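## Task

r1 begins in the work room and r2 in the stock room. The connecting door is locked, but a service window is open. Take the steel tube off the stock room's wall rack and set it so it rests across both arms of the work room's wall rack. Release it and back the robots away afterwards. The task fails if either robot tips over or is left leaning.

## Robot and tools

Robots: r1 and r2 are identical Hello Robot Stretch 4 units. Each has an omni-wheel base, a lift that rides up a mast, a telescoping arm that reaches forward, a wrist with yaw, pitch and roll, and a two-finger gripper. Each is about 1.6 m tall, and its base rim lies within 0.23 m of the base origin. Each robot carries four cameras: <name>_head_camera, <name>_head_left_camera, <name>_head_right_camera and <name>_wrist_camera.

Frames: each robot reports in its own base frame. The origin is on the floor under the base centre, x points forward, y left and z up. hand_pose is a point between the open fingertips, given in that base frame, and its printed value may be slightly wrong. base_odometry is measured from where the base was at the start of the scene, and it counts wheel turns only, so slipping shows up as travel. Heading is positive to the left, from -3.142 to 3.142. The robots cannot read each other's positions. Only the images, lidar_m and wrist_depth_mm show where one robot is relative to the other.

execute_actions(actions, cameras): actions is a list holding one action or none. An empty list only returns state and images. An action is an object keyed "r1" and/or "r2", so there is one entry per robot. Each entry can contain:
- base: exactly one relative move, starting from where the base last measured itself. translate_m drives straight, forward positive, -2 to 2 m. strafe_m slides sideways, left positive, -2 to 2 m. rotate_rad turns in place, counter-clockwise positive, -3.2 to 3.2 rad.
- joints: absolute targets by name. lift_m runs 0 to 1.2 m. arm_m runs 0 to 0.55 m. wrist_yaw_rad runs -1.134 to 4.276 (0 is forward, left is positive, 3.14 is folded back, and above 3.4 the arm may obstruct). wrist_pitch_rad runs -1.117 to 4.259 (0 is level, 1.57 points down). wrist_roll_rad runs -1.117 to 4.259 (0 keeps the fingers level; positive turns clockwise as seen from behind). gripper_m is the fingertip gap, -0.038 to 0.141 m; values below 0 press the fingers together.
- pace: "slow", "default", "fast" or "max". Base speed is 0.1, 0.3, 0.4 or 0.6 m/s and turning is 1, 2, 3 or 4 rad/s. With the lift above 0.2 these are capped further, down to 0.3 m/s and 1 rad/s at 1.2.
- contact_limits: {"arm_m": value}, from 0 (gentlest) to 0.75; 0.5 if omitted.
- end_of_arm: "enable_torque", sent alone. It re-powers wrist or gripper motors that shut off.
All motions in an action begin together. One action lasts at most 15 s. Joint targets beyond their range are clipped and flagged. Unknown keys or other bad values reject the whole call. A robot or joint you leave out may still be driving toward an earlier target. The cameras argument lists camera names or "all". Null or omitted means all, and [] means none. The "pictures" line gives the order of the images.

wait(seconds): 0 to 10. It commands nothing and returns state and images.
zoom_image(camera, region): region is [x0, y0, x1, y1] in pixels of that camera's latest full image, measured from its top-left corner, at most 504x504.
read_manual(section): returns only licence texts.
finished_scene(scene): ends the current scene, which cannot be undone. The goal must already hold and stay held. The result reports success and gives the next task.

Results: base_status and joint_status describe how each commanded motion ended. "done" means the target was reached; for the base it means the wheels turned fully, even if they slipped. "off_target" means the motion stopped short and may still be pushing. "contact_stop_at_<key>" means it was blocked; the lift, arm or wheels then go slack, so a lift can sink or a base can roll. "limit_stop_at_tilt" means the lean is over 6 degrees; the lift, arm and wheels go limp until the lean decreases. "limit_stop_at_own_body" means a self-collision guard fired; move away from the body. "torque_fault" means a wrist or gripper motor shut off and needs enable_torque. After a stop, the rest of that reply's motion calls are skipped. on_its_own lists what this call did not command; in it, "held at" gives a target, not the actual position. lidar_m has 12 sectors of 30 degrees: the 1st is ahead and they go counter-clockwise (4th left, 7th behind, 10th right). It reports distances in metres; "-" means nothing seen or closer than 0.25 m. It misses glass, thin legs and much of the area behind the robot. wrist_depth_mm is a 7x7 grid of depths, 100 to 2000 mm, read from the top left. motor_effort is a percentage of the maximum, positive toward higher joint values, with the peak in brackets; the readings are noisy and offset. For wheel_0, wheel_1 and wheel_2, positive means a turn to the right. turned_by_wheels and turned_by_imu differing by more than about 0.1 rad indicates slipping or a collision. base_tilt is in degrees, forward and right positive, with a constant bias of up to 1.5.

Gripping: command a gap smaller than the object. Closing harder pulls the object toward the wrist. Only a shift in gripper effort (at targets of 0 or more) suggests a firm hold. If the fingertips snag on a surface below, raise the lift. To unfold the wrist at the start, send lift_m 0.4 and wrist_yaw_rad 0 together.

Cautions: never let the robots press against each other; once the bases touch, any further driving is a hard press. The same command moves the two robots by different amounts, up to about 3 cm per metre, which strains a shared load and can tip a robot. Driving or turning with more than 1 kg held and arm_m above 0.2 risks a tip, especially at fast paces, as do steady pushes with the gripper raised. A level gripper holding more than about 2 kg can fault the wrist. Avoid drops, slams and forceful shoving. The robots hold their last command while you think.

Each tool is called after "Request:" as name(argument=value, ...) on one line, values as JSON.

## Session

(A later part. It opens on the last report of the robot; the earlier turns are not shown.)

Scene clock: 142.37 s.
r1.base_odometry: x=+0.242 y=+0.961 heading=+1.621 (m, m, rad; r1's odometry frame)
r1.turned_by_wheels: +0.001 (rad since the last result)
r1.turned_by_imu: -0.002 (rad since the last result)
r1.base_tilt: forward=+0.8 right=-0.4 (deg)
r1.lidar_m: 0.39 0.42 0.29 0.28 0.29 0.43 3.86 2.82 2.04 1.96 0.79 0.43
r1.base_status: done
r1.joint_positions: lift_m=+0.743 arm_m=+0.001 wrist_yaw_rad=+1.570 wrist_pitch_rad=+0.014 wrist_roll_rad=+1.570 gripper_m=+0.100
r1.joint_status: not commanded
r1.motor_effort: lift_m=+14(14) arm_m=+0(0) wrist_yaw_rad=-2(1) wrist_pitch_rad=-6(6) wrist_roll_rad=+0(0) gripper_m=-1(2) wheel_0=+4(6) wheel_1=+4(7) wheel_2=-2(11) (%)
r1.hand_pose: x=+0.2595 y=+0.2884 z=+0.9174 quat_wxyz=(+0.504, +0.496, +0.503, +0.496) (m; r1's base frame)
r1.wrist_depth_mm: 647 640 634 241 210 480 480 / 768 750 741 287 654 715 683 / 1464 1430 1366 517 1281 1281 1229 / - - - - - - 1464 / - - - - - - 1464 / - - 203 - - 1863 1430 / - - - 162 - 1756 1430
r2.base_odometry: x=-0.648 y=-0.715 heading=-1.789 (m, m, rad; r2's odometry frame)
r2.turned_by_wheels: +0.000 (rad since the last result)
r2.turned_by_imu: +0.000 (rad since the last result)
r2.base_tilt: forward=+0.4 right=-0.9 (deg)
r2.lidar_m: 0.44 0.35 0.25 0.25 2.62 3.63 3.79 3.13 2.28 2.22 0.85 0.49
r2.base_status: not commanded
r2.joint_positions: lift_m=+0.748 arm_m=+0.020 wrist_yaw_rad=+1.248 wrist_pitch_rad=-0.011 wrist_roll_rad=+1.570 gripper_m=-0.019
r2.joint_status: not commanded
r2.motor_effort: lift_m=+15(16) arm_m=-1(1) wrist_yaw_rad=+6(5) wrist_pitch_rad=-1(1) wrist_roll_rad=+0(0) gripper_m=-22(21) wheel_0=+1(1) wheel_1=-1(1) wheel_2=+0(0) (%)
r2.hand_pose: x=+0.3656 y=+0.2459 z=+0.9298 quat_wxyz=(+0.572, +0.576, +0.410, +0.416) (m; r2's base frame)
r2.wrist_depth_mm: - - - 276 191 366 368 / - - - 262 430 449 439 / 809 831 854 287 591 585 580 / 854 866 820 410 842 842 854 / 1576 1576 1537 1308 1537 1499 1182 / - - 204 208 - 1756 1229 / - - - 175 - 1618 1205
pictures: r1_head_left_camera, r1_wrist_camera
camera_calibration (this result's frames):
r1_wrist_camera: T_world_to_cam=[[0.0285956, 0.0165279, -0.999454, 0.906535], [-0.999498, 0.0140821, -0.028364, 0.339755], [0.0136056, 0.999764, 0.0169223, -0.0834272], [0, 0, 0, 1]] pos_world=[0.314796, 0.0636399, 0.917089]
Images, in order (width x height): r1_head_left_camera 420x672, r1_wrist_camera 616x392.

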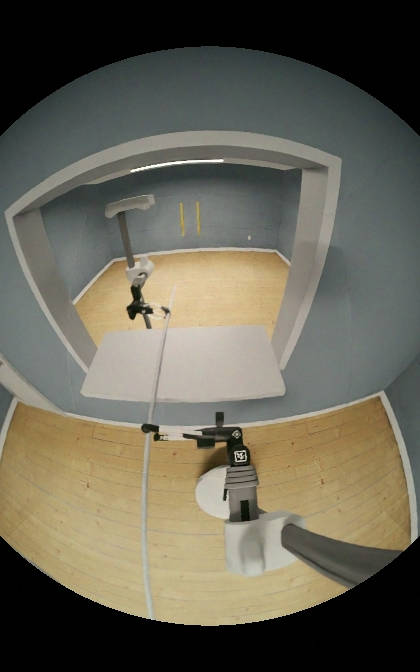

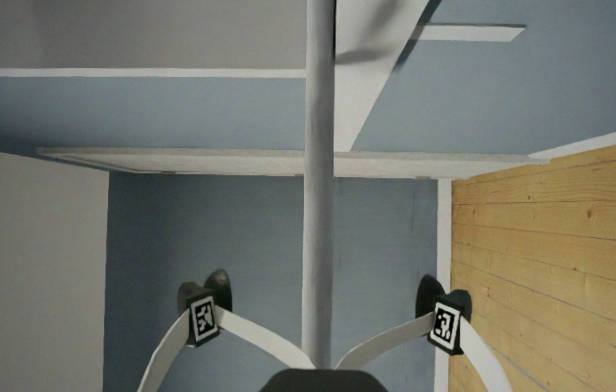

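Request:
execute_actions(actions=[{"r1":{"base":{"strafe_m":0.008},"joints":{"gripper_m":-0.038,"lift_m":0.747,"arm_m":0.02}}}], cameras=[])

Request:
execute_actions(actions=[{"r2":{"joints":{"gripper_m":0.14}}}], cameras=[])

Request:
execute_actions(actions=[{"r1":{"joints":{"lift_m":0.82},"pace":"slow"},"r2":{"base":{"strafe_m":-0.15},"joints":{"lift_m":0.8}}}], cameras=["r1_wrist_camera","r2_head_camera"])

Scene clock: 148.77 s.
r1.base_odometry: x=+0.234 y=+0.960 heading=+1.621 (m, m, rad; r1's odometry frame)
r1.turned_by_wheels: +0.000 (rad since the last result)
r1.turned_by_imu: -0.002 (rad since the last result)
r1.base_tilt: forward=+1.0 right=-0.5 (deg)
r1.lidar_m: 0.40 0.41 0.28 0.25 0.27 0.38 3.86 2.81 2.05 1.96 0.79 0.43
r1.base_status: done
r1.joint_positions: lift_m=+0.747 arm_m=+0.019 wrist_yaw_rad=+1.569 wrist_pitch_rad=+0.014 wrist_roll_rad=+1.570 gripper_m=-0.037
r1.joint_status: all done
r1.motor_effort: lift_m=+21(20) arm_m=+6(6) wrist_yaw_rad=+1(3) wrist_pitch_rad=-5(6) wrist_roll_rad=+1(0) gripper_m=-26(24) wheel_0=-4(7) wheel_1=+2(13) wheel_2=+0(2) (%)
r1.hand_pose: x=+0.2778 y=+0.2883 z=+0.9208 quat_wxyz=(+0.504, +0.497, +0.503, +0.496) (m; r1's base frame)
r1.wrist_depth_mm: 640 640 634 621 157 449 442 / 668 661 654 621 252 647 634 / 1336 1308 1281 931 1182 1182 1118 / - - - - - - 1464 / - - - - - - 1464 / - - - 211 207 - 1464 / - - - 212 - 154 1464
r2.base_odometry: x=-0.648 y=-0.715 heading=-1.789 (m, m, rad; r2's odometry frame)
r2.turned_by_wheels: +0.000 (rad since the last result)
r2.turned_by_imu: +0.000 (rad since the last result)
r2.base_tilt: forward=+0.3 right=-0.9 (deg)
r2.lidar_m: 0.45 0.33 0.25 2.50 2.64 3.61 3.78 3.14 2.27 2.22 0.85 0.47
r2.base_status: not commanded
r2.joint_positions: lift_m=+0.748 arm_m=+0.020 wrist_yaw_rad=+1.248 wrist_pitch_rad=-0.011 wrist_roll_rad=+1.570 gripper_m=-0.019
r2.joint_status: not commanded
r2.motor_effort: lift_m=+15(15) arm_m=-2(2) wrist_yaw_rad=+5(6) wrist_pitch_rad=-1(1) wrist_roll_rad=+0(0) gripper_m=-21(19) wheel_0=+1(1) wheel_1=-1(0) wheel_2=+0(0) (%)
r2.hand_pose: x=+0.3655 y=+0.2459 z=+0.9298 quat_wxyz=(+0.572, +0.576, +0.410, +0.416) (m; r2's base frame)
r2.wrist_depth_mm: - - - 281 191 364 366 / - - - 263 430 445 442 / 820 820 854 287 591 585 585 / 866 854 820 410 866 854 854 / 1618 1618 1537 1308 1499 1464 1182 / - - 204 207 - 1756 1205 / - - - 175 - 1576 1205
pictures: none
No camera images: the call's "cameras" was empty. Leave "cameras" out to get every camera's image.

Scene clock: 151.27 s.
r1.base_odometry: x=+0.234 y=+0.960 heading=+1.621 (m, m, rad; r1's odometry frame)
r1.turned_by_wheels: +0.000 (rad since the last result)
r1.turned_by_imu: -0.001 (rad since the last result)
r1.base_tilt: forward=+0.8 right=-0.4 (deg)
r1.lidar_m: 0.39 0.42 0.27 0.26 0.27 0.39 3.85 2.83 2.05 1.97 0.76 0.42
r1.base_status: not commanded
r1.joint_positions: lift_m=+0.747 arm_m=+0.019 wrist_yaw_rad=+1.571 wrist_pitch_rad=+0.020 wrist_roll_rad=+1.568 gripper_m=-0.037
r1.joint_status: not commanded
r1.motor_effort: lift_m=+22(21) arm_m=+6(6) wrist_yaw_rad=+0(1) wrist_pitch_rad=-21(23) wrist_roll_rad=+5(5) gripper_m=-26(27) wheel_0=-3(3) wheel_1=+3(3) wheel_2=+0(0) (%)
r1.hand_pose: x=+0.2774 y=+0.2884 z=+0.9193 quat_wxyz=(+0.505, +0.495, +0.504, +0.496) (m; r1's base frame)
r1.wrist_depth_mm: 634 634 627 220 158 449 445 / 683 668 661 232 281 654 640 / 1336 1308 1308 931 1182 1182 1138 / - - - - - - 1430 / - - - - - - 1430 / - - - 210 196 - 1430 / - - - 210 - 157 1366
r2.base_odometry: x=-0.648 y=-0.715 heading=-1.789 (m, m, rad; r2's odometry frame)
r2.turned_by_wheels: +0.000 (rad since the last result)
r2.turned_by_imu: +0.000 (rad since the last result)
r2.base_tilt: forward=+0.3 right=-0.9 (deg)
r2.lidar_m: 0.46 0.35 0.26 0.25 2.60 3.60 3.78 3.14 2.29 2.22 0.84 0.48
r2.base_status: not commanded
r2.joint_positions: lift_m=+0.748 arm_m=+0.020 wrist_yaw_rad=+1.250 wrist_pitch_rad=-0.010 wrist_roll_rad=+1.570 gripper_m=+0.140
r2.joint_status: all done
r2.motor_effort: lift_m=+15(15) arm_m=-2(2) wrist_yaw_rad=+0(5) wrist_pitch_rad=-5(5) wrist_roll_rad=+1(1) gripper_m=+0(21) wheel_0=+1(1) wheel_1=-1(0) wheel_2=+0(0) (%)
r2.hand_pose: x=+0.3651 y=+0.2462 z=+0.9294 quat_wxyz=(+0.572, +0.575, +0.411, +0.417) (m; r2's base frame)
r2.wrist_depth_mm: - - - 289 270 368 368 / - - - 273 436 449 442 / 809 842 831 307 597 591 591 / 866 866 820 603 866 866 854 / 1661 1576 1336 1537 1537 1499 1160 / - 210 229 - - 1618 1229 / - - - 145 - 1618 1205
pictures: none
No camera images: the call's "cameras" was empty. Leave "cameras" out to get every camera's image.

Scene clock: 153.00 s.
r1.base_odometry: x=+0.234 y=+0.960 heading=+1.621 (m, m, rad; r1's odometry frame)
r1.turned_by_wheels: +0.000 (rad since the last result)
r1.turned_by_imu: -0.001 (rad since the last result)
r1.base_tilt: forward=+0.9 right=-0.5 (deg)
r1.lidar_m: 0.40 0.41 0.27 0.25 0.28 0.38 3.88 2.83 2.04 1.96 0.79 0.42
r1.base_status: not commanded
r1.joint_positions: lift_m=+0.819 arm_m=+0.019 wrist_yaw_rad=+1.570 wrist_pitch_rad=+0.025 wrist_roll_rad=+1.571 gripper_m=-0.037
r1.joint_status: all done
r1.on_its_own: wrist_pitch_rad is at rest, and its effort (-36) is outside its rest range (-23 to +23)
r1.motor_effort: lift_m=+25(23) arm_m=+6(6) wrist_yaw_rad=+1(4) wrist_pitch_rad=-36(41) wrist_roll_rad=-2(5) gripper_m=-26(26) wheel_0=-4(3) wheel_1=+2(2) wheel_2=+0(0) (%)
r1.hand_pose: x=+0.2776 y=+0.2883 z=+0.9904 quat_wxyz=(+0.506, +0.494, +0.506, +0.494) (m; r1's base frame)
r1.wrist_depth_mm: 627 627 634 621 340 187 160 / 661 668 654 627 340 242 647 / 1308 1281 1255 1060 462 1182 1138 / - - - - - - 1537 / - - - - - - 1537 / - - - 210 200 - 1499 / - - - 212 - 159 1464
r2.base_odometry: x=-0.794 y=-0.683 heading=-1.789 (m, m, rad; r2's odometry frame)
r2.turned_by_wheels: +0.000 (rad since the last result)
r2.turned_by_imu: +0.000 (rad since the last result)
r2.base_tilt: forward=+0.3 right=-0.9 (deg)
r2.lidar_m: 0.46 0.50 0.40 0.37 2.77 3.82 3.79 2.95 2.15 2.06 0.85 0.62
r2.base_status: done
r2.joint_positions: lift_m=+0.800 arm_m=+0.020 wrist_yaw_rad=+1.250 wrist_pitch_rad=-0.010 wrist_roll_rad=+1.570 gripper_m=+0.140
r2.joint_status: all done
r2.motor_effort: lift_m=+24(26) arm_m=-1(1) wrist_yaw_rad=-1(0) wrist_pitch_rad=-6(6) wrist_roll_rad=+1(0) gripper_m=+1(0) wheel_0=+0(9) wheel_1=-1(10) wheel_2=+0(2) (%)
r2.hand_pose: x=+0.3651 y=+0.2462 z=+0.9807 quat_wxyz=(+0.572, +0.575, +0.411, +0.417) (m; r2's base frame)
r2.wrist_depth_mm: - - - - 231 178 364 / - - - 798 238 424 439 / - - - 768 301 585 585 / 946 946 976 539 788 854 854 / 1661 1576 1537 732 1537 1537 1229 / - 210 - - - 1708 1281 / - - - 144 - 1708 1281
pictures: r1_wrist_camera, r2_head_camera
camera_calibration (this result's frames):
r1_wrist_camera: T_world_to_cam=[[0.0278579, 0.00604833, -0.999594, 0.982378], [-0.99952, 0.0137509, -0.0277726, 0.359424], [0.0135774, 0.999887, 0.00642849, -0.0744886], [0, 0, 0, 1]] pos_world=[0.332895, 0.063596, 0.99244]
Images, in order (width x height): r1_wrist_camera 616x392, r2_head_camera 420x560.

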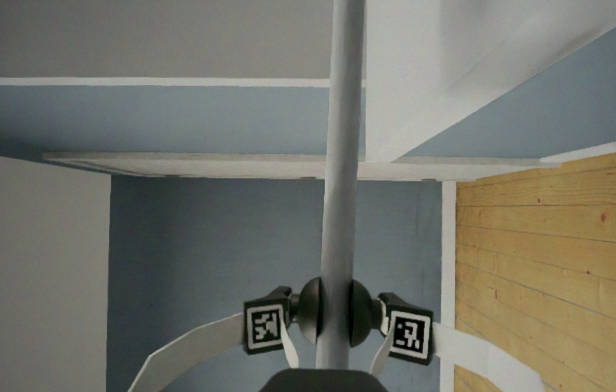

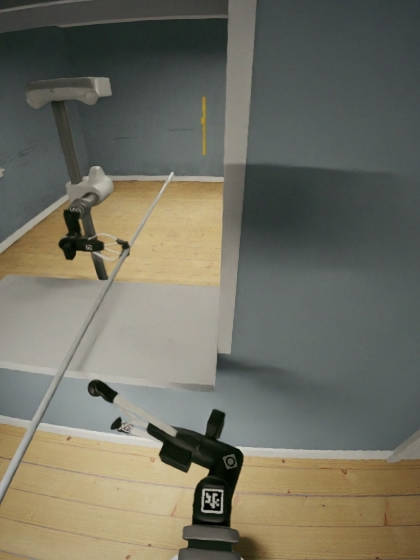

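Request:
execute_actions(actions=[{"r1":{"base":{"translate_m":-2},"joints":{"lift_m":0.9}}}], cameras=[])

Request:
execute_actions(actions=[{"r1":{"base":{"rotate_rad":1.58},"pace":"slow"}}], cameras=["r1_wrist_camera"])

Request:
execute_actions(actions=[{"r1":{"base":{"strafe_m":0.9}}}], cameras=["r1_wrist_camera","r1_head_left_camera"])

Scene clock: 165.17 s.
r1.base_odometry: x=+0.334 y=-1.037 heading=+1.621 (m, m, rad; r1's odometry frame)
r1.turned_by_wheels: +0.000 (rad since the last result)
r1.turned_by_imu: -0.003 (rad since the last result)
r1.base_tilt: forward=+0.8 right=-0.4 (deg)
r1.lidar_m: 1.15 0.45 0.27 0.25 0.27 0.38 1.72 1.83 2.06 1.97 2.04 2.66
r1.base_status: done
r1.joint_positions: lift_m=+0.899 arm_m=+0.019 wrist_yaw_rad=+1.570 wrist_pitch_rad=+0.025 wrist_roll_rad=+1.571 gripper_m=-0.037
r1.joint_status: all done
r1.on_its_own: wrist_pitch_rad is at rest, and its effort (-36) is outside its rest range (-23 to +23)
r1.motor_effort: lift_m=+25(23) arm_m=+6(6) wrist_yaw_rad=+1(4) wrist_pitch_rad=-36(38) wrist_roll_rad=-1(2) gripper_m=-28(27) wheel_0=-5(8) wheel_1=-3(10) wheel_2=+2(11) (%)
r1.hand_pose: x=+0.2776 y=+0.2883 z=+1.0704 quat_wxyz=(+0.507, +0.494, +0.506, +0.494) (m; r1's base frame)
r1.wrist_depth_mm: 1983 - - - - - 1708 / - - - - - - 1618 / - - - - - - 1661 / - - - - - - 1618 / - - - - - - 1661 / - - - 210 200 - 1661 / - - - 212 - 159 1618
r2.base_odometry: x=-0.794 y=-0.683 heading=-1.789 (m, m, rad; r2's odometry frame)
r2.turned_by_wheels: +0.000 (rad since the last result)
r2.turned_by_imu: +0.001 (rad since the last result)
r2.base_tilt: forward=+0.3 right=-0.9 (deg)
r2.lidar_m: 0.47 0.48 0.67 2.52 2.77 3.83 3.78 2.93 2.14 2.07 0.85 0.63
r2.base_status: not commanded
r2.joint_positions: lift_m=+0.800 arm_m=+0.020 wrist_yaw_rad=+1.250 wrist_pitch_rad=-0.010 wrist_roll_rad=+1.570 gripper_m=+0.140
r2.joint_status: not commanded
r2.motor_effort: lift_m=+23(23) arm_m=-1(2) wrist_yaw_rad=+0(0) wrist_pitch_rad=-5(6) wrist_roll_rad=+1(1) gripper_m=+0(1) wheel_0=+0(0) wheel_1=-1(1) wheel_2=+0(0) (%)
r2.hand_pose: x=+0.3651 y=+0.2462 z=+0.9807 quat_wxyz=(+0.572, +0.575, +0.411, +0.417) (m; r2's base frame)
r2.wrist_depth_mm: - - - - 230 179 366 / - - - - 238 424 439 / - - - 1008 303 585 580 / 931 946 960 976 788 842 866 / 1618 1576 1576 1537 1576 1537 1229 / - 210 - - - 1708 1308 / - - - 144 - 1661 1255
pictures: none
No camera images: the call's "cameras" was empty. Leave "cameras" out to get every camera's image.

Scene clock: 168.03 s.
r1.base_odometry: x=+0.334 y=-1.037 heading=-3.084 (m, m, rad; r1's odometry frame)
r1.turned_by_wheels: +1.579 (rad since the last result)
r1.turned_by_imu: +1.568 (rad since the last result)
r1.base_tilt: forward=+0.9 right=-0.4 (deg)
r1.lidar_m: 2.76 0.46 0.25 1.44 1.84 0.25 0.35 2.06 2.64 2.41 2.50 2.86
r1.base_status: done
r1.joint_positions: lift_m=+0.899 arm_m=+0.019 wrist_yaw_rad=+1.571 wrist_pitch_rad=+0.025 wrist_roll_rad=+1.570 gripper_m=-0.037
r1.joint_status: not commanded
r1.on_its_own: wrist_pitch_rad is at rest, and its effort (-36) is outside its rest range (-23 to +23)
r1.motor_effort: lift_m=+25(25) arm_m=+6(6) wrist_yaw_rad=-3(5) wrist_pitch_rad=-36(36) wrist_roll_rad=-1(0) gripper_m=-27(27) wheel_0=-7(6) wheel_1=-4(10) wheel_2=-4(9) (%)
r1.hand_pose: x=+0.2773 y=+0.2884 z=+1.0704 quat_wxyz=(+0.506, +0.494, +0.506, +0.494) (m; r1's base frame)
r1.wrist_depth_mm: 1756 1808 1708 1756 1756 1756 1708 / 1756 1756 1756 1808 1756 1756 1708 / 1756 1756 1756 1708 1756 1756 1618 / 1756 1756 1708 1708 1708 1708 1661 / 1756 1708 1708 1756 1708 1756 1618 / 1756 1756 1708 209 200 1756 1661 / 1756 1756 1708 204 1708 160 1576
r2.base_odometry: x=-0.794 y=-0.683 heading=-1.789 (m, m, rad; r2's odometry frame)
r2.turned_by_wheels: +0.000 (rad since the last result)
r2.turned_by_imu: +0.000 (rad since the last result)
r2.base_tilt: forward=+0.3 right=-0.9 (deg)
r2.lidar_m: 0.46 0.48 0.66 2.51 2.77 3.81 3.80 2.90 2.13 2.07 0.85 0.62
r2.base_status: not commanded
r2.joint_positions: lift_m=+0.800 arm_m=+0.020 wrist_yaw_rad=+1.250 wrist_pitch_rad=-0.010 wrist_roll_rad=+1.570 gripper_m=+0.140
r2.joint_status: not commanded
r2.motor_effort: lift_m=+24(23) arm_m=-2(1) wrist_yaw_rad=+0(1) wrist_pitch_rad=-5(6) wrist_roll_rad=+0(1) gripper_m=+1(0) wheel_0=+0(0) wheel_1=-1(1) wheel_2=+0(0) (%)
r2.hand_pose: x=+0.3651 y=+0.2462 z=+0.9807 quat_wxyz=(+0.572, +0.575, +0.411, +0.417) (m; r2's base frame)
r2.wrist_depth_mm: - - - - 231 179 366 / - - - - 238 421 436 / - - - 1008 301 585 585 / 946 946 960 960 778 842 854 / 1618 1537 1537 1537 1537 1537 1229 / - 211 - - - 1708 1281 / - - - 144 - 1708 1281
pictures: r1_wrist_camera
camera_calibration (this result's frames):
r1_wrist_camera: T_world_to_cam=[[0.02817, 0.00595951, -0.999585, 1.06229], [-0.999525, 0.0126543, -0.0280928, 0.362006], [0.0124816, 0.999902, 0.00631315, -0.0746701], [0, 0, 0, 1]] pos_world=[0.332841, 0.0637511, 1.07249]
Images, in order (width x height): r1_wrist_camera 616x392.

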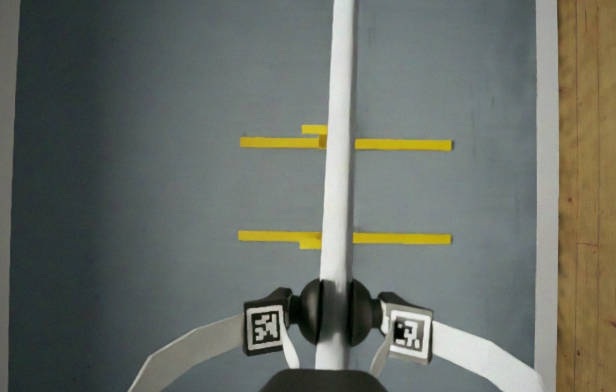

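Scene clock: 172.37 s.
r1.base_odometry: x=+0.386 y=-1.935 heading=-3.084 (m, m, rad; r1's odometry frame)
r1.turned_by_wheels: +0.000 (rad since the last result)
r1.turned_by_imu: +0.000 (rad since the last result)
r1.base_tilt: forward=+0.9 right=-0.4 (deg)
r1.lidar_m: 2.77 0.46 0.25 0.72 0.90 1.24 0.30 2.08 2.82 3.31 3.59 2.86
r1.base_status: done
r1.joint_positions: lift_m=+0.899 arm_m=+0.019 wrist_yaw_rad=+1.571 wrist_pitch_rad=+0.025 wrist_roll_rad=+1.570 gripper_m=-0.037
r1.joint_status: not commanded
r1.on_its_own: wrist_pitch_rad is at rest, and its effort (-37) is outside its rest range (-23 to +23)
r1.motor_effort: lift_m=+25(25) arm_m=+6(6) wrist_yaw_rad=-1(3) wrist_pitch_rad=-37(37) wrist_roll_rad=-3(1) gripper_m=-26(25) wheel_0=-4(14) wheel_1=+2(6) wheel_2=+0(3) (%)
r1.hand_pose: x=+0.2774 y=+0.2884 z=+1.0704 quat_wxyz=(+0.506, +0.494, +0.506, +0.494) (m; r1's base frame)
r1.wrist_depth_mm: 831 820 831 820 820 831 820 / 831 831 809 798 831 809 809 / 831 820 820 809 820 820 809 / 820 809 809 820 809 820 809 / 820 820 809 788 798 809 809 / 820 809 820 208 200 809 809 / 820 798 820 202 798 159 809
r2.base_odometry: x=-0.794 y=-0.683 heading=-1.789 (m, m, rad; r2's odometry frame)
r2.turned_by_wheels: +0.000 (rad since the last result)
r2.turned_by_imu: +0.000 (rad since the last result)
r2.base_tilt: forward=+0.3 right=-0.9 (deg)
r2.lidar_m: 0.46 0.48 0.68 2.52 2.78 3.82 3.80 2.92 2.10 2.08 0.86 0.60
r2.base_status: not commanded
r2.joint_positions: lift_m=+0.800 arm_m=+0.020 wrist_yaw_rad=+1.250 wrist_pitch_rad=-0.010 wrist_roll_rad=+1.570 gripper_m=+0.140
r2.joint_status: not commanded
r2.motor_effort: lift_m=+24(24) arm_m=-1(2) wrist_yaw_rad=+0(1) wrist_pitch_rad=-5(6) wrist_roll_rad=+0(0) gripper_m=+0(0) wheel_0=+0(0) wheel_1=-1(0) wheel_2=+0(0) (%)
r2.hand_pose: x=+0.3651 y=+0.2462 z=+0.9807 quat_wxyz=(+0.572, +0.575, +0.411, +0.417) (m; r2's base frame)
r2.wrist_depth_mm: - - - - 231 179 366 / - - - - 238 424 439 / - - - 991 301 591 580 / 946 946 976 960 778 866 842 / 1618 1576 1537 1537 1537 1499 1229 / - 210 - - - 1708 1281 / - - - 144 - 1756 1255
pictures: r1_head_left_camera, r1_wrist_camera
camera_calibration (this result's frames):
r1_wrist_camera: T_world_to_cam=[[0.028172, 0.00587265, -0.999586, 1.06229], [-0.99952, 0.0130317, -0.0280936, 0.362006], [0.0128614, 0.999898, 0.00623696, -0.0746601], [0, 0, 0, 1]] pos_world=[0.332865, 0.0636964, 1.07249]
Images, in order (width x height): r1_head_left_camera 420x672, r1_wrist_camera 616x392.

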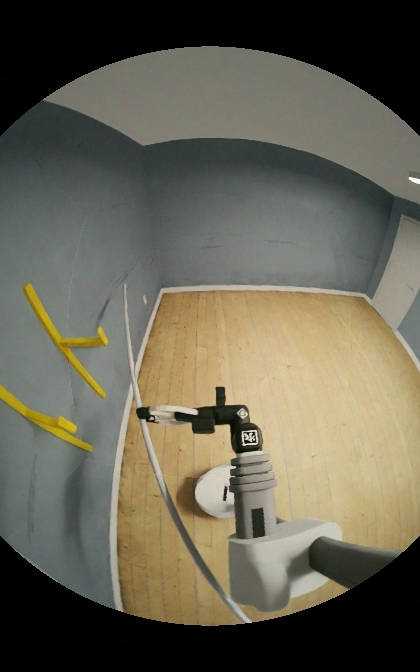

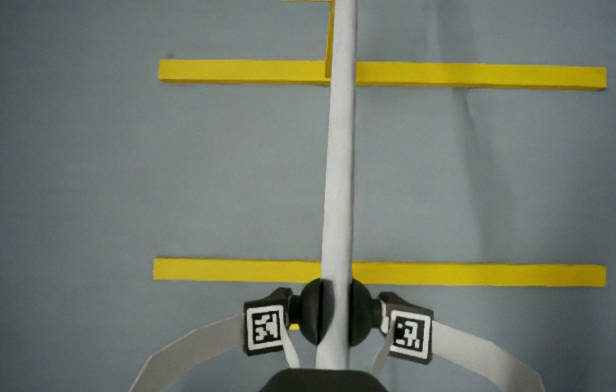

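Request:
execute_actions(actions=[{"r1":{"base":{"strafe_m":0.47},"joints":{"lift_m":1.01,"arm_m":0.13},"pace":"slow"}}], cameras=["r1_wrist_camera","r1_head_left_camera"])

Scene clock: 182.07 s.
r1.base_odometry: x=+0.413 y=-2.404 heading=-3.084 (m, m, rad; r1's odometry frame)
r1.turned_by_wheels: +0.000 (rad since the last result)
r1.turned_by_imu: -0.003 (rad since the last result)
r1.base_tilt: forward=+0.9 right=-0.4 (deg)
r1.lidar_m: 0.58 0.25 0.25 0.26 0.25 0.29 1.67 2.06 2.81 3.78 3.92 2.87
r1.base_status: done
r1.joint_positions: lift_m=+1.009 arm_m=+0.129 wrist_yaw_rad=+1.569 wrist_pitch_rad=+0.025 wrist_roll_rad=+1.570 gripper_m=-0.037
r1.joint_status: all done
r1.on_its_own: wrist_pitch_rad is at rest, and its effort (-37) is outside its rest range (-23 to +23)
r1.motor_effort: lift_m=+25(25) arm_m=+6(7) wrist_yaw_rad=+2(6) wrist_pitch_rad=-37(38) wrist_roll_rad=-2(2) gripper_m=-25(29) wheel_0=-7(8) wheel_1=+5(11) wheel_2=+0(1) (%)
r1.hand_pose: x=+0.3879 y=+0.2882 z=+1.1803 quat_wxyz=(+0.507, +0.494, +0.506, +0.493) (m; r1's base frame)
r1.wrist_depth_mm: 347 315 317 314 315 314 312 / 345 345 343 342 343 342 340 / 343 343 343 340 342 340 340 / 343 343 342 340 338 340 340 / 342 342 342 340 340 338 338 / 342 340 340 209 198 336 336 / 340 340 338 208 338 159 336
r2.base_odometry: x=-0.794 y=-0.683 heading=-1.789 (m, m, rad; r2's odometry frame)
r2.turned_by_wheels: +0.000 (rad since the last result)
r2.turned_by_imu: +0.001 (rad since the last result)
r2.base_tilt: forward=+0.3 right=-0.9 (deg)
r2.lidar_m: 0.45 0.49 0.68 2.52 2.77 3.83 3.79 2.93 2.14 2.08 0.87 0.61
r2.base_status: not commanded
r2.joint_positions: lift_m=+0.800 arm_m=+0.020 wrist_yaw_rad=+1.250 wrist_pitch_rad=-0.010 wrist_roll_rad=+1.570 gripper_m=+0.140
r2.joint_status: not commanded
r2.motor_effort: lift_m=+24(24) arm_m=-2(1) wrist_yaw_rad=-1(1) wrist_pitch_rad=-5(6) wrist_roll_rad=+1(1) gripper_m=+1(1) wheel_0=+0(0) wheel_1=-1(0) wheel_2=+0(0) (%)
r2.hand_pose: x=+0.3651 y=+0.2462 z=+0.9807 quat_wxyz=(+0.572, +0.575, +0.411, +0.417) (m; r2's base frame)
r2.wrist_depth_mm: - - - - 230 179 364 / - - - - 238 424 442 / - - - 1008 303 585 580 / 931 960 960 960 788 842 842 / 1618 1576 1499 1537 1537 1499 1255 / - 211 - - - 1661 1281 / - - - 145 - 1708 1281
pictures: r1_head_left_camera, r1_wrist_camera
camera_calibration (this result's frames):
r1_wrist_camera: T_world_to_cam=[[0.0281824, 0.0056634, -0.999587, 1.16911], [-0.999494, 0.0149005, -0.0280953, 0.475009], [0.0147352, 0.999873, 0.00608047, -0.0771364], [0, 0, 0, 1]] pos_world=[0.442957, 0.0634276, 1.18244]
Images, in order (width x height): r1_head_left_camera 420x672, r1_wrist_camera 616x392.

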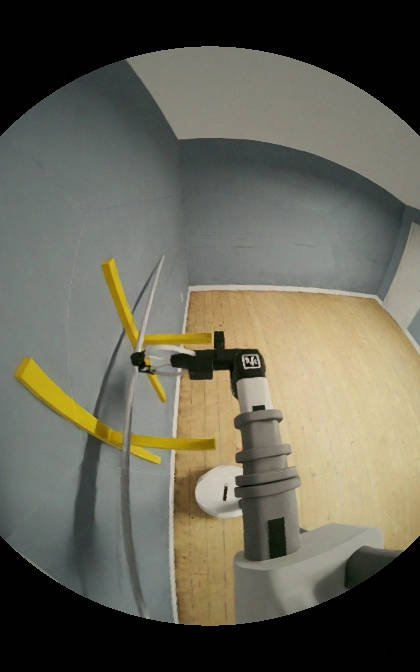

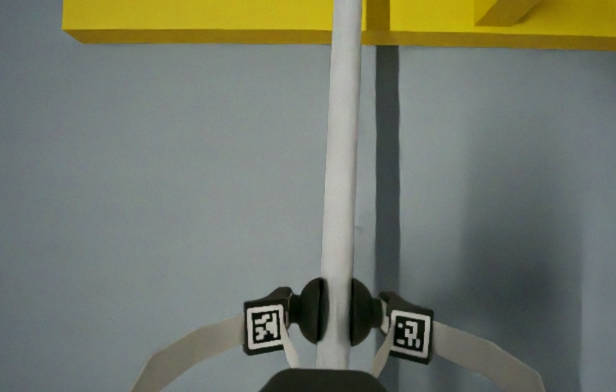

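Request:
execute_actions(actions=[{"r1":{"base":{"strafe_m":-0.05},"joints":{"lift_m":0.888},"pace":"slow"}}], cameras=["r1_wrist_camera"])

Request:
execute_actions(actions=[{"r1":{"joints":{"gripper_m":0.1,"lift_m":0.88}}}], cameras=["r1_wrist_camera"])

Request:
execute_actions(actions=[{"r1":{"base":{"strafe_m":-0.7},"pace":"fast"}}], cameras=["r1_wrist_camera","r1_head_left_camera"])

Scene clock: 188.93 s.
r1.base_odometry: x=+0.410 y=-2.355 heading=-3.084 (m, m, rad; r1's odometry frame)
r1.turned_by_wheels: +0.000 (rad since the last result)
r1.turned_by_imu: -0.002 (rad since the last result)
r1.base_tilt: forward=+0.8 right=-0.4 (deg)
r1.lidar_m: 0.58 0.25 0.25 0.43 0.25 0.25 0.51 2.06 2.83 3.72 3.92 2.88
r1.base_status: done
r1.joint_positions: lift_m=+0.888 arm_m=+0.129 wrist_yaw_rad=+1.570 wrist_pitch_rad=+0.012 wrist_roll_rad=+1.570 gripper_m=-0.037
r1.joint_status: all done
r1.motor_effort: lift_m=+13(23) arm_m=+6(6) wrist_yaw_rad=+2(5) wrist_pitch_rad=+0(38) wrist_roll_rad=+0(0) gripper_m=-27(27) wheel_0=+4(8) wheel_1=-5(14) wheel_2=+0(0) (%)
r1.hand_pose: x=+0.3876 y=+0.2884 z=+1.0630 quat_wxyz=(+0.504, +0.497, +0.503, +0.497) (m; r1's base frame)
r1.wrist_depth_mm: 373 370 366 364 364 359 357 / 399 399 394 392 392 389 384 / 402 397 394 392 389 387 382 / 399 397 394 392 389 387 384 / 394 397 392 389 387 382 382 / 397 394 392 209 204 382 379 / 394 392 392 208 384 154 379
r2.base_odometry: x=-0.794 y=-0.683 heading=-1.789 (m, m, rad; r2's odometry frame)
r2.turned_by_wheels: +0.000 (rad since the last result)
r2.turned_by_imu: +0.000 (rad since the last result)
r2.base_tilt: forward=+0.3 right=-0.9 (deg)
r2.lidar_m: 0.45 0.48 0.70 2.51 2.78 3.81 3.79 2.94 2.13 2.08 0.86 0.63
r2.base_status: not commanded
r2.joint_positions: lift_m=+0.800 arm_m=+0.020 wrist_yaw_rad=+1.250 wrist_pitch_rad=-0.010 wrist_roll_rad=+1.570 gripper_m=+0.140
r2.joint_status: not commanded
r2.motor_effort: lift_m=+24(24) arm_m=-1(1) wrist_yaw_rad=+0(0) wrist_pitch_rad=-6(6) wrist_roll_rad=-1(1) gripper_m=+1(1) wheel_0=+0(0) wheel_1=+0(0) wheel_2=+0(0) (%)
r2.hand_pose: x=+0.3651 y=+0.2462 z=+0.9807 quat_wxyz=(+0.572, +0.575, +0.411, +0.417) (m; r2's base frame)
r2.wrist_depth_mm: - - - - 231 179 366 / - - - - 237 424 439 / - - - 991 303 591 585 / 931 960 976 960 778 854 842 / 1618 1576 1537 1537 1537 1537 1255 / - 211 - - - 1708 1281 / - - - 145 - 1661 1281
pictures: r1_wrist_camera
camera_calibration (this result's frames):
r1_wrist_camera: T_world_to_cam=[[0.0289017, 0.0185887, -0.999409, 1.0477], [-0.999487, 0.0143428, -0.0286372, 0.47219], [0.013802, 0.999724, 0.0189937, -0.0898925], [0, 0, 0, 1]] pos_world=[0.442908, 0.0636198, 1.06231]
Images, in order (width x height): r1_wrist_camera 616x392.

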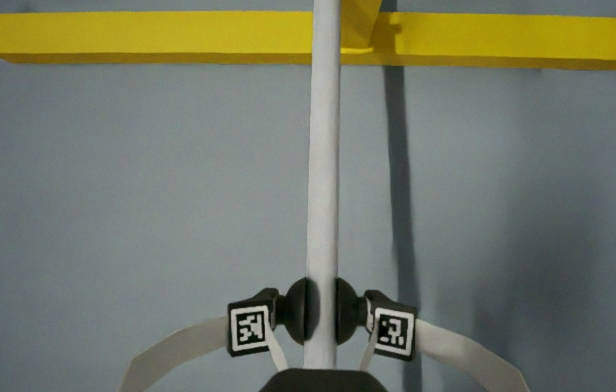

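Scene clock: 191.00 s.
r1.base_odometry: x=+0.410 y=-2.354 heading=-3.084 (m, m, rad; r1's odometry frame)
r1.turned_by_wheels: +0.000 (rad since the last result)
r1.turned_by_imu: -0.001 (rad since the last result)
r1.base_tilt: forward=+1.0 right=-0.2 (deg)
r1.lidar_m: 0.59 0.25 0.25 0.25 0.25 0.26 1.95 2.07 2.83 3.74 3.92 2.87
r1.base_status: not commanded
r1.joint_positions: lift_m=+0.880 arm_m=+0.129 wrist_yaw_rad=+1.570 wrist_pitch_rad=+0.014 wrist_roll_rad=+1.570 gripper_m=+0.100
r1.joint_status: all done
r1.motor_effort: lift_m=+13(12) arm_m=+6(6) wrist_yaw_rad=+1(5) wrist_pitch_rad=-4(25) wrist_roll_rad=+1(1) gripper_m=-2(26) wheel_0=+1(4) wheel_1=-6(6) wheel_2=+0(0) (%)
r1.hand_pose: x=+0.3875 y=+0.2884 z=+1.0546 quat_wxyz=(+0.504, +0.496, +0.503, +0.497) (m; r1's base frame)
r1.wrist_depth_mm: 370 368 366 345 364 359 357 / 402 397 392 392 389 389 384 / 402 397 394 392 389 387 384 / 397 394 394 387 387 384 384 / 397 392 392 389 387 384 382 / 394 394 203 387 389 382 379 / 397 392 389 161 384 382 382
r2.base_odometry: x=-0.794 y=-0.683 heading=-1.789 (m, m, rad; r2's odometry frame)
r2.turned_by_wheels: +0.000 (rad since the last result)
r2.turned_by_imu: +0.000 (rad since the last result)
r2.base_tilt: forward=+0.3 right=-0.9 (deg)
r2.lidar_m: 0.44 0.49 0.67 2.52 2.77 3.82 3.80 2.93 2.14 2.08 0.84 0.60
r2.base_status: not commanded
r2.joint_positions: lift_m=+0.800 arm_m=+0.020 wrist_yaw_rad=+1.250 wrist_pitch_rad=-0.010 wrist_roll_rad=+1.570 gripper_m=+0.140
r2.joint_status: not commanded
r2.motor_effort: lift_m=+24(24) arm_m=-1(2) wrist_yaw_rad=+0(0) wrist_pitch_rad=-5(5) wrist_roll_rad=-1(0) gripper_m=+1(1) wheel_0=+0(0) wheel_1=-1(0) wheel_2=+0(0) (%)
r2.hand_pose: x=+0.3651 y=+0.2462 z=+0.9807 quat_wxyz=(+0.572, +0.575, +0.411, +0.417) (m; r2's base frame)
r2.wrist_depth_mm: - - - - 230 179 366 / - - - - 239 424 442 / - - - 991 300 585 580 / 931 960 976 960 788 842 854 / 1618 1576 1537 1499 1576 1537 1229 / - 210 - - - 1756 1281 / - - - 144 - 1661 1255
pictures: r1_wrist_camera
camera_calibration (this result's frames):
r1_wrist_camera: T_world_to_cam=[[0.0288004, 0.0170323, -0.99944, 1.03975], [-0.999497, 0.0137855, -0.0285671, 0.47189], [0.0132912, 0.99976, 0.0174207, -0.087922], [0, 0, 0, 1]] pos_world=[0.442876, 0.0636863, 1.05418]
Images, in order (width x height): r1_wrist_camera 616x392.

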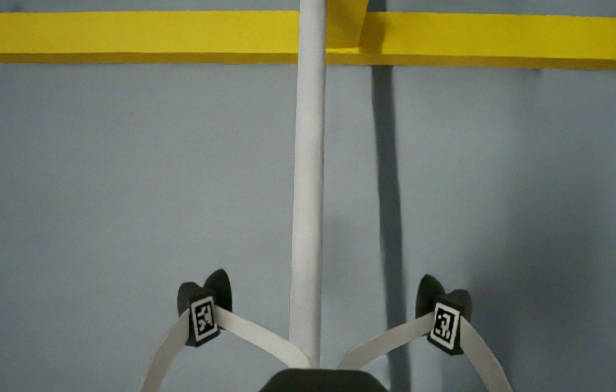

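Scene clock: 194.10 s.
r1.base_odometry: x=+0.370 y=-1.656 heading=-3.084 (m, m, rad; r1's odometry frame)
r1.turned_by_wheels: +0.000 (rad since the last result)
r1.turned_by_imu: -0.003 (rad since the last result)
r1.base_tilt: forward=+0.8 right=-0.3 (deg)
r1.lidar_m: 2.77 1.55 0.99 0.82 0.91 1.63 1.97 2.07 2.83 3.03 3.28 2.87
r1.base_status: done
r1.joint_positions: lift_m=+0.880 arm_m=+0.129 wrist_yaw_rad=+1.570 wrist_pitch_rad=+0.014 wrist_roll_rad=+1.570 gripper_m=+0.100
r1.joint_status: not commanded
r1.motor_effort: lift_m=+14(14) arm_m=+6(6) wrist_yaw_rad=-1(0) wrist_pitch_rad=-4(5) wrist_roll_rad=+1(1) gripper_m=-2(2) wheel_0=+1(12) wheel_1=+1(15) wheel_2=+0(0) (%)
r1.hand_pose: x=+0.3875 y=+0.2884 z=+1.0545 quat_wxyz=(+0.504, +0.496, +0.503, +0.497) (m; r1's base frame)
r1.wrist_depth_mm: 1138 1118 1118 1118 1098 1118 1098 / 1138 1118 1138 1118 1098 1098 1078 / 1118 1118 1098 1078 1098 1078 1098 / 1118 1118 1118 1118 1098 1078 1078 / 1118 1118 1118 1098 1098 1098 1078 / 1118 1098 213 1098 1078 1060 1078 / 1098 1098 1098 161 1078 1078 1078
r2.base_odometry: x=-0.794 y=-0.683 heading=-1.789 (m, m, rad; r2's odometry frame)
r2.turned_by_wheels: +0.000 (rad since the last result)
r2.turned_by_imu: +0.000 (rad since the last result)
r2.base_tilt: forward=+0.3 right=-0.9 (deg)
r2.lidar_m: 0.45 0.46 0.69 2.52 2.78 3.82 3.80 2.94 2.14 2.07 0.87 0.62
r2.base_status: not commanded
r2.joint_positions: lift_m=+0.800 arm_m=+0.020 wrist_yaw_rad=+1.250 wrist_pitch_rad=-0.010 wrist_roll_rad=+1.570 gripper_m=+0.140
r2.joint_status: not commanded
r2.motor_effort: lift_m=+24(23) arm_m=-2(1) wrist_yaw_rad=+0(1) wrist_pitch_rad=-6(6) wrist_roll_rad=+0(0) gripper_m=+2(1) wheel_0=+0(0) wheel_1=-1(1) wheel_2=+0(0) (%)
r2.hand_pose: x=+0.3651 y=+0.2462 z=+0.9807 quat_wxyz=(+0.572, +0.575, +0.411, +0.417) (m; r2's base frame)
r2.wrist_depth_mm: - - - - 230 179 364 / - - - - 239 424 439 / - - - 991 301 591 585 / 946 960 976 976 788 842 854 / 1576 1576 1537 1576 1537 1537 1229 / - 211 - - - 1708 1281 / - - - 144 - 1661 1281
pictures: r1_head_left_camera, r1_wrist_camera
camera_calibration (this result's frames):
r1_wrist_camera: T_world_to_cam=[[0.0288045, 0.0169802, -0.999441, 1.0397], [-0.999493, 0.0140246, -0.0285677, 0.471889], [0.0135317, 0.999757, 0.0173756, -0.0879454], [0, 0, 0, 1]] pos_world=[0.442892, 0.0636517, 1.05412]
Images, in order (width x height): r1_head_left_camera 420x672, r1_wrist_camera 616x392.

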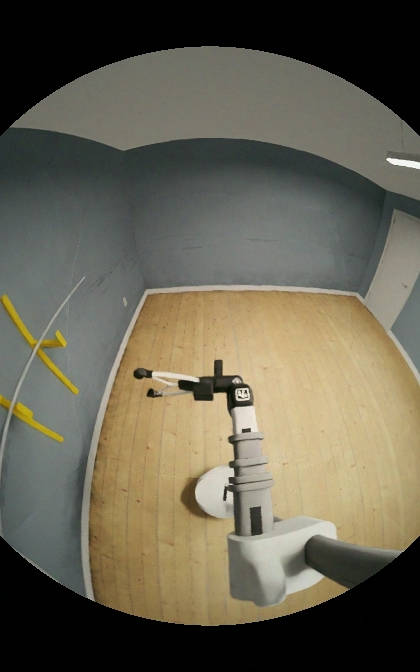

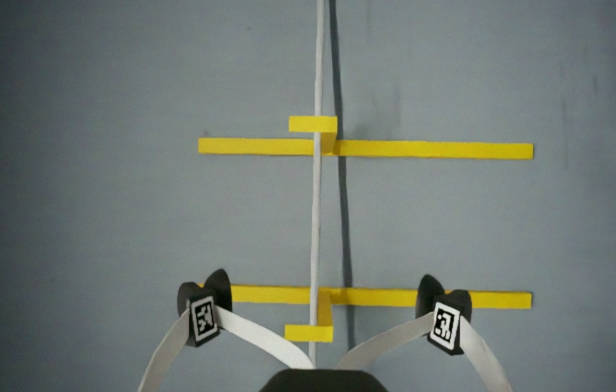

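Request:
finished_scene(scene=1)

The scene is finished: the task was done.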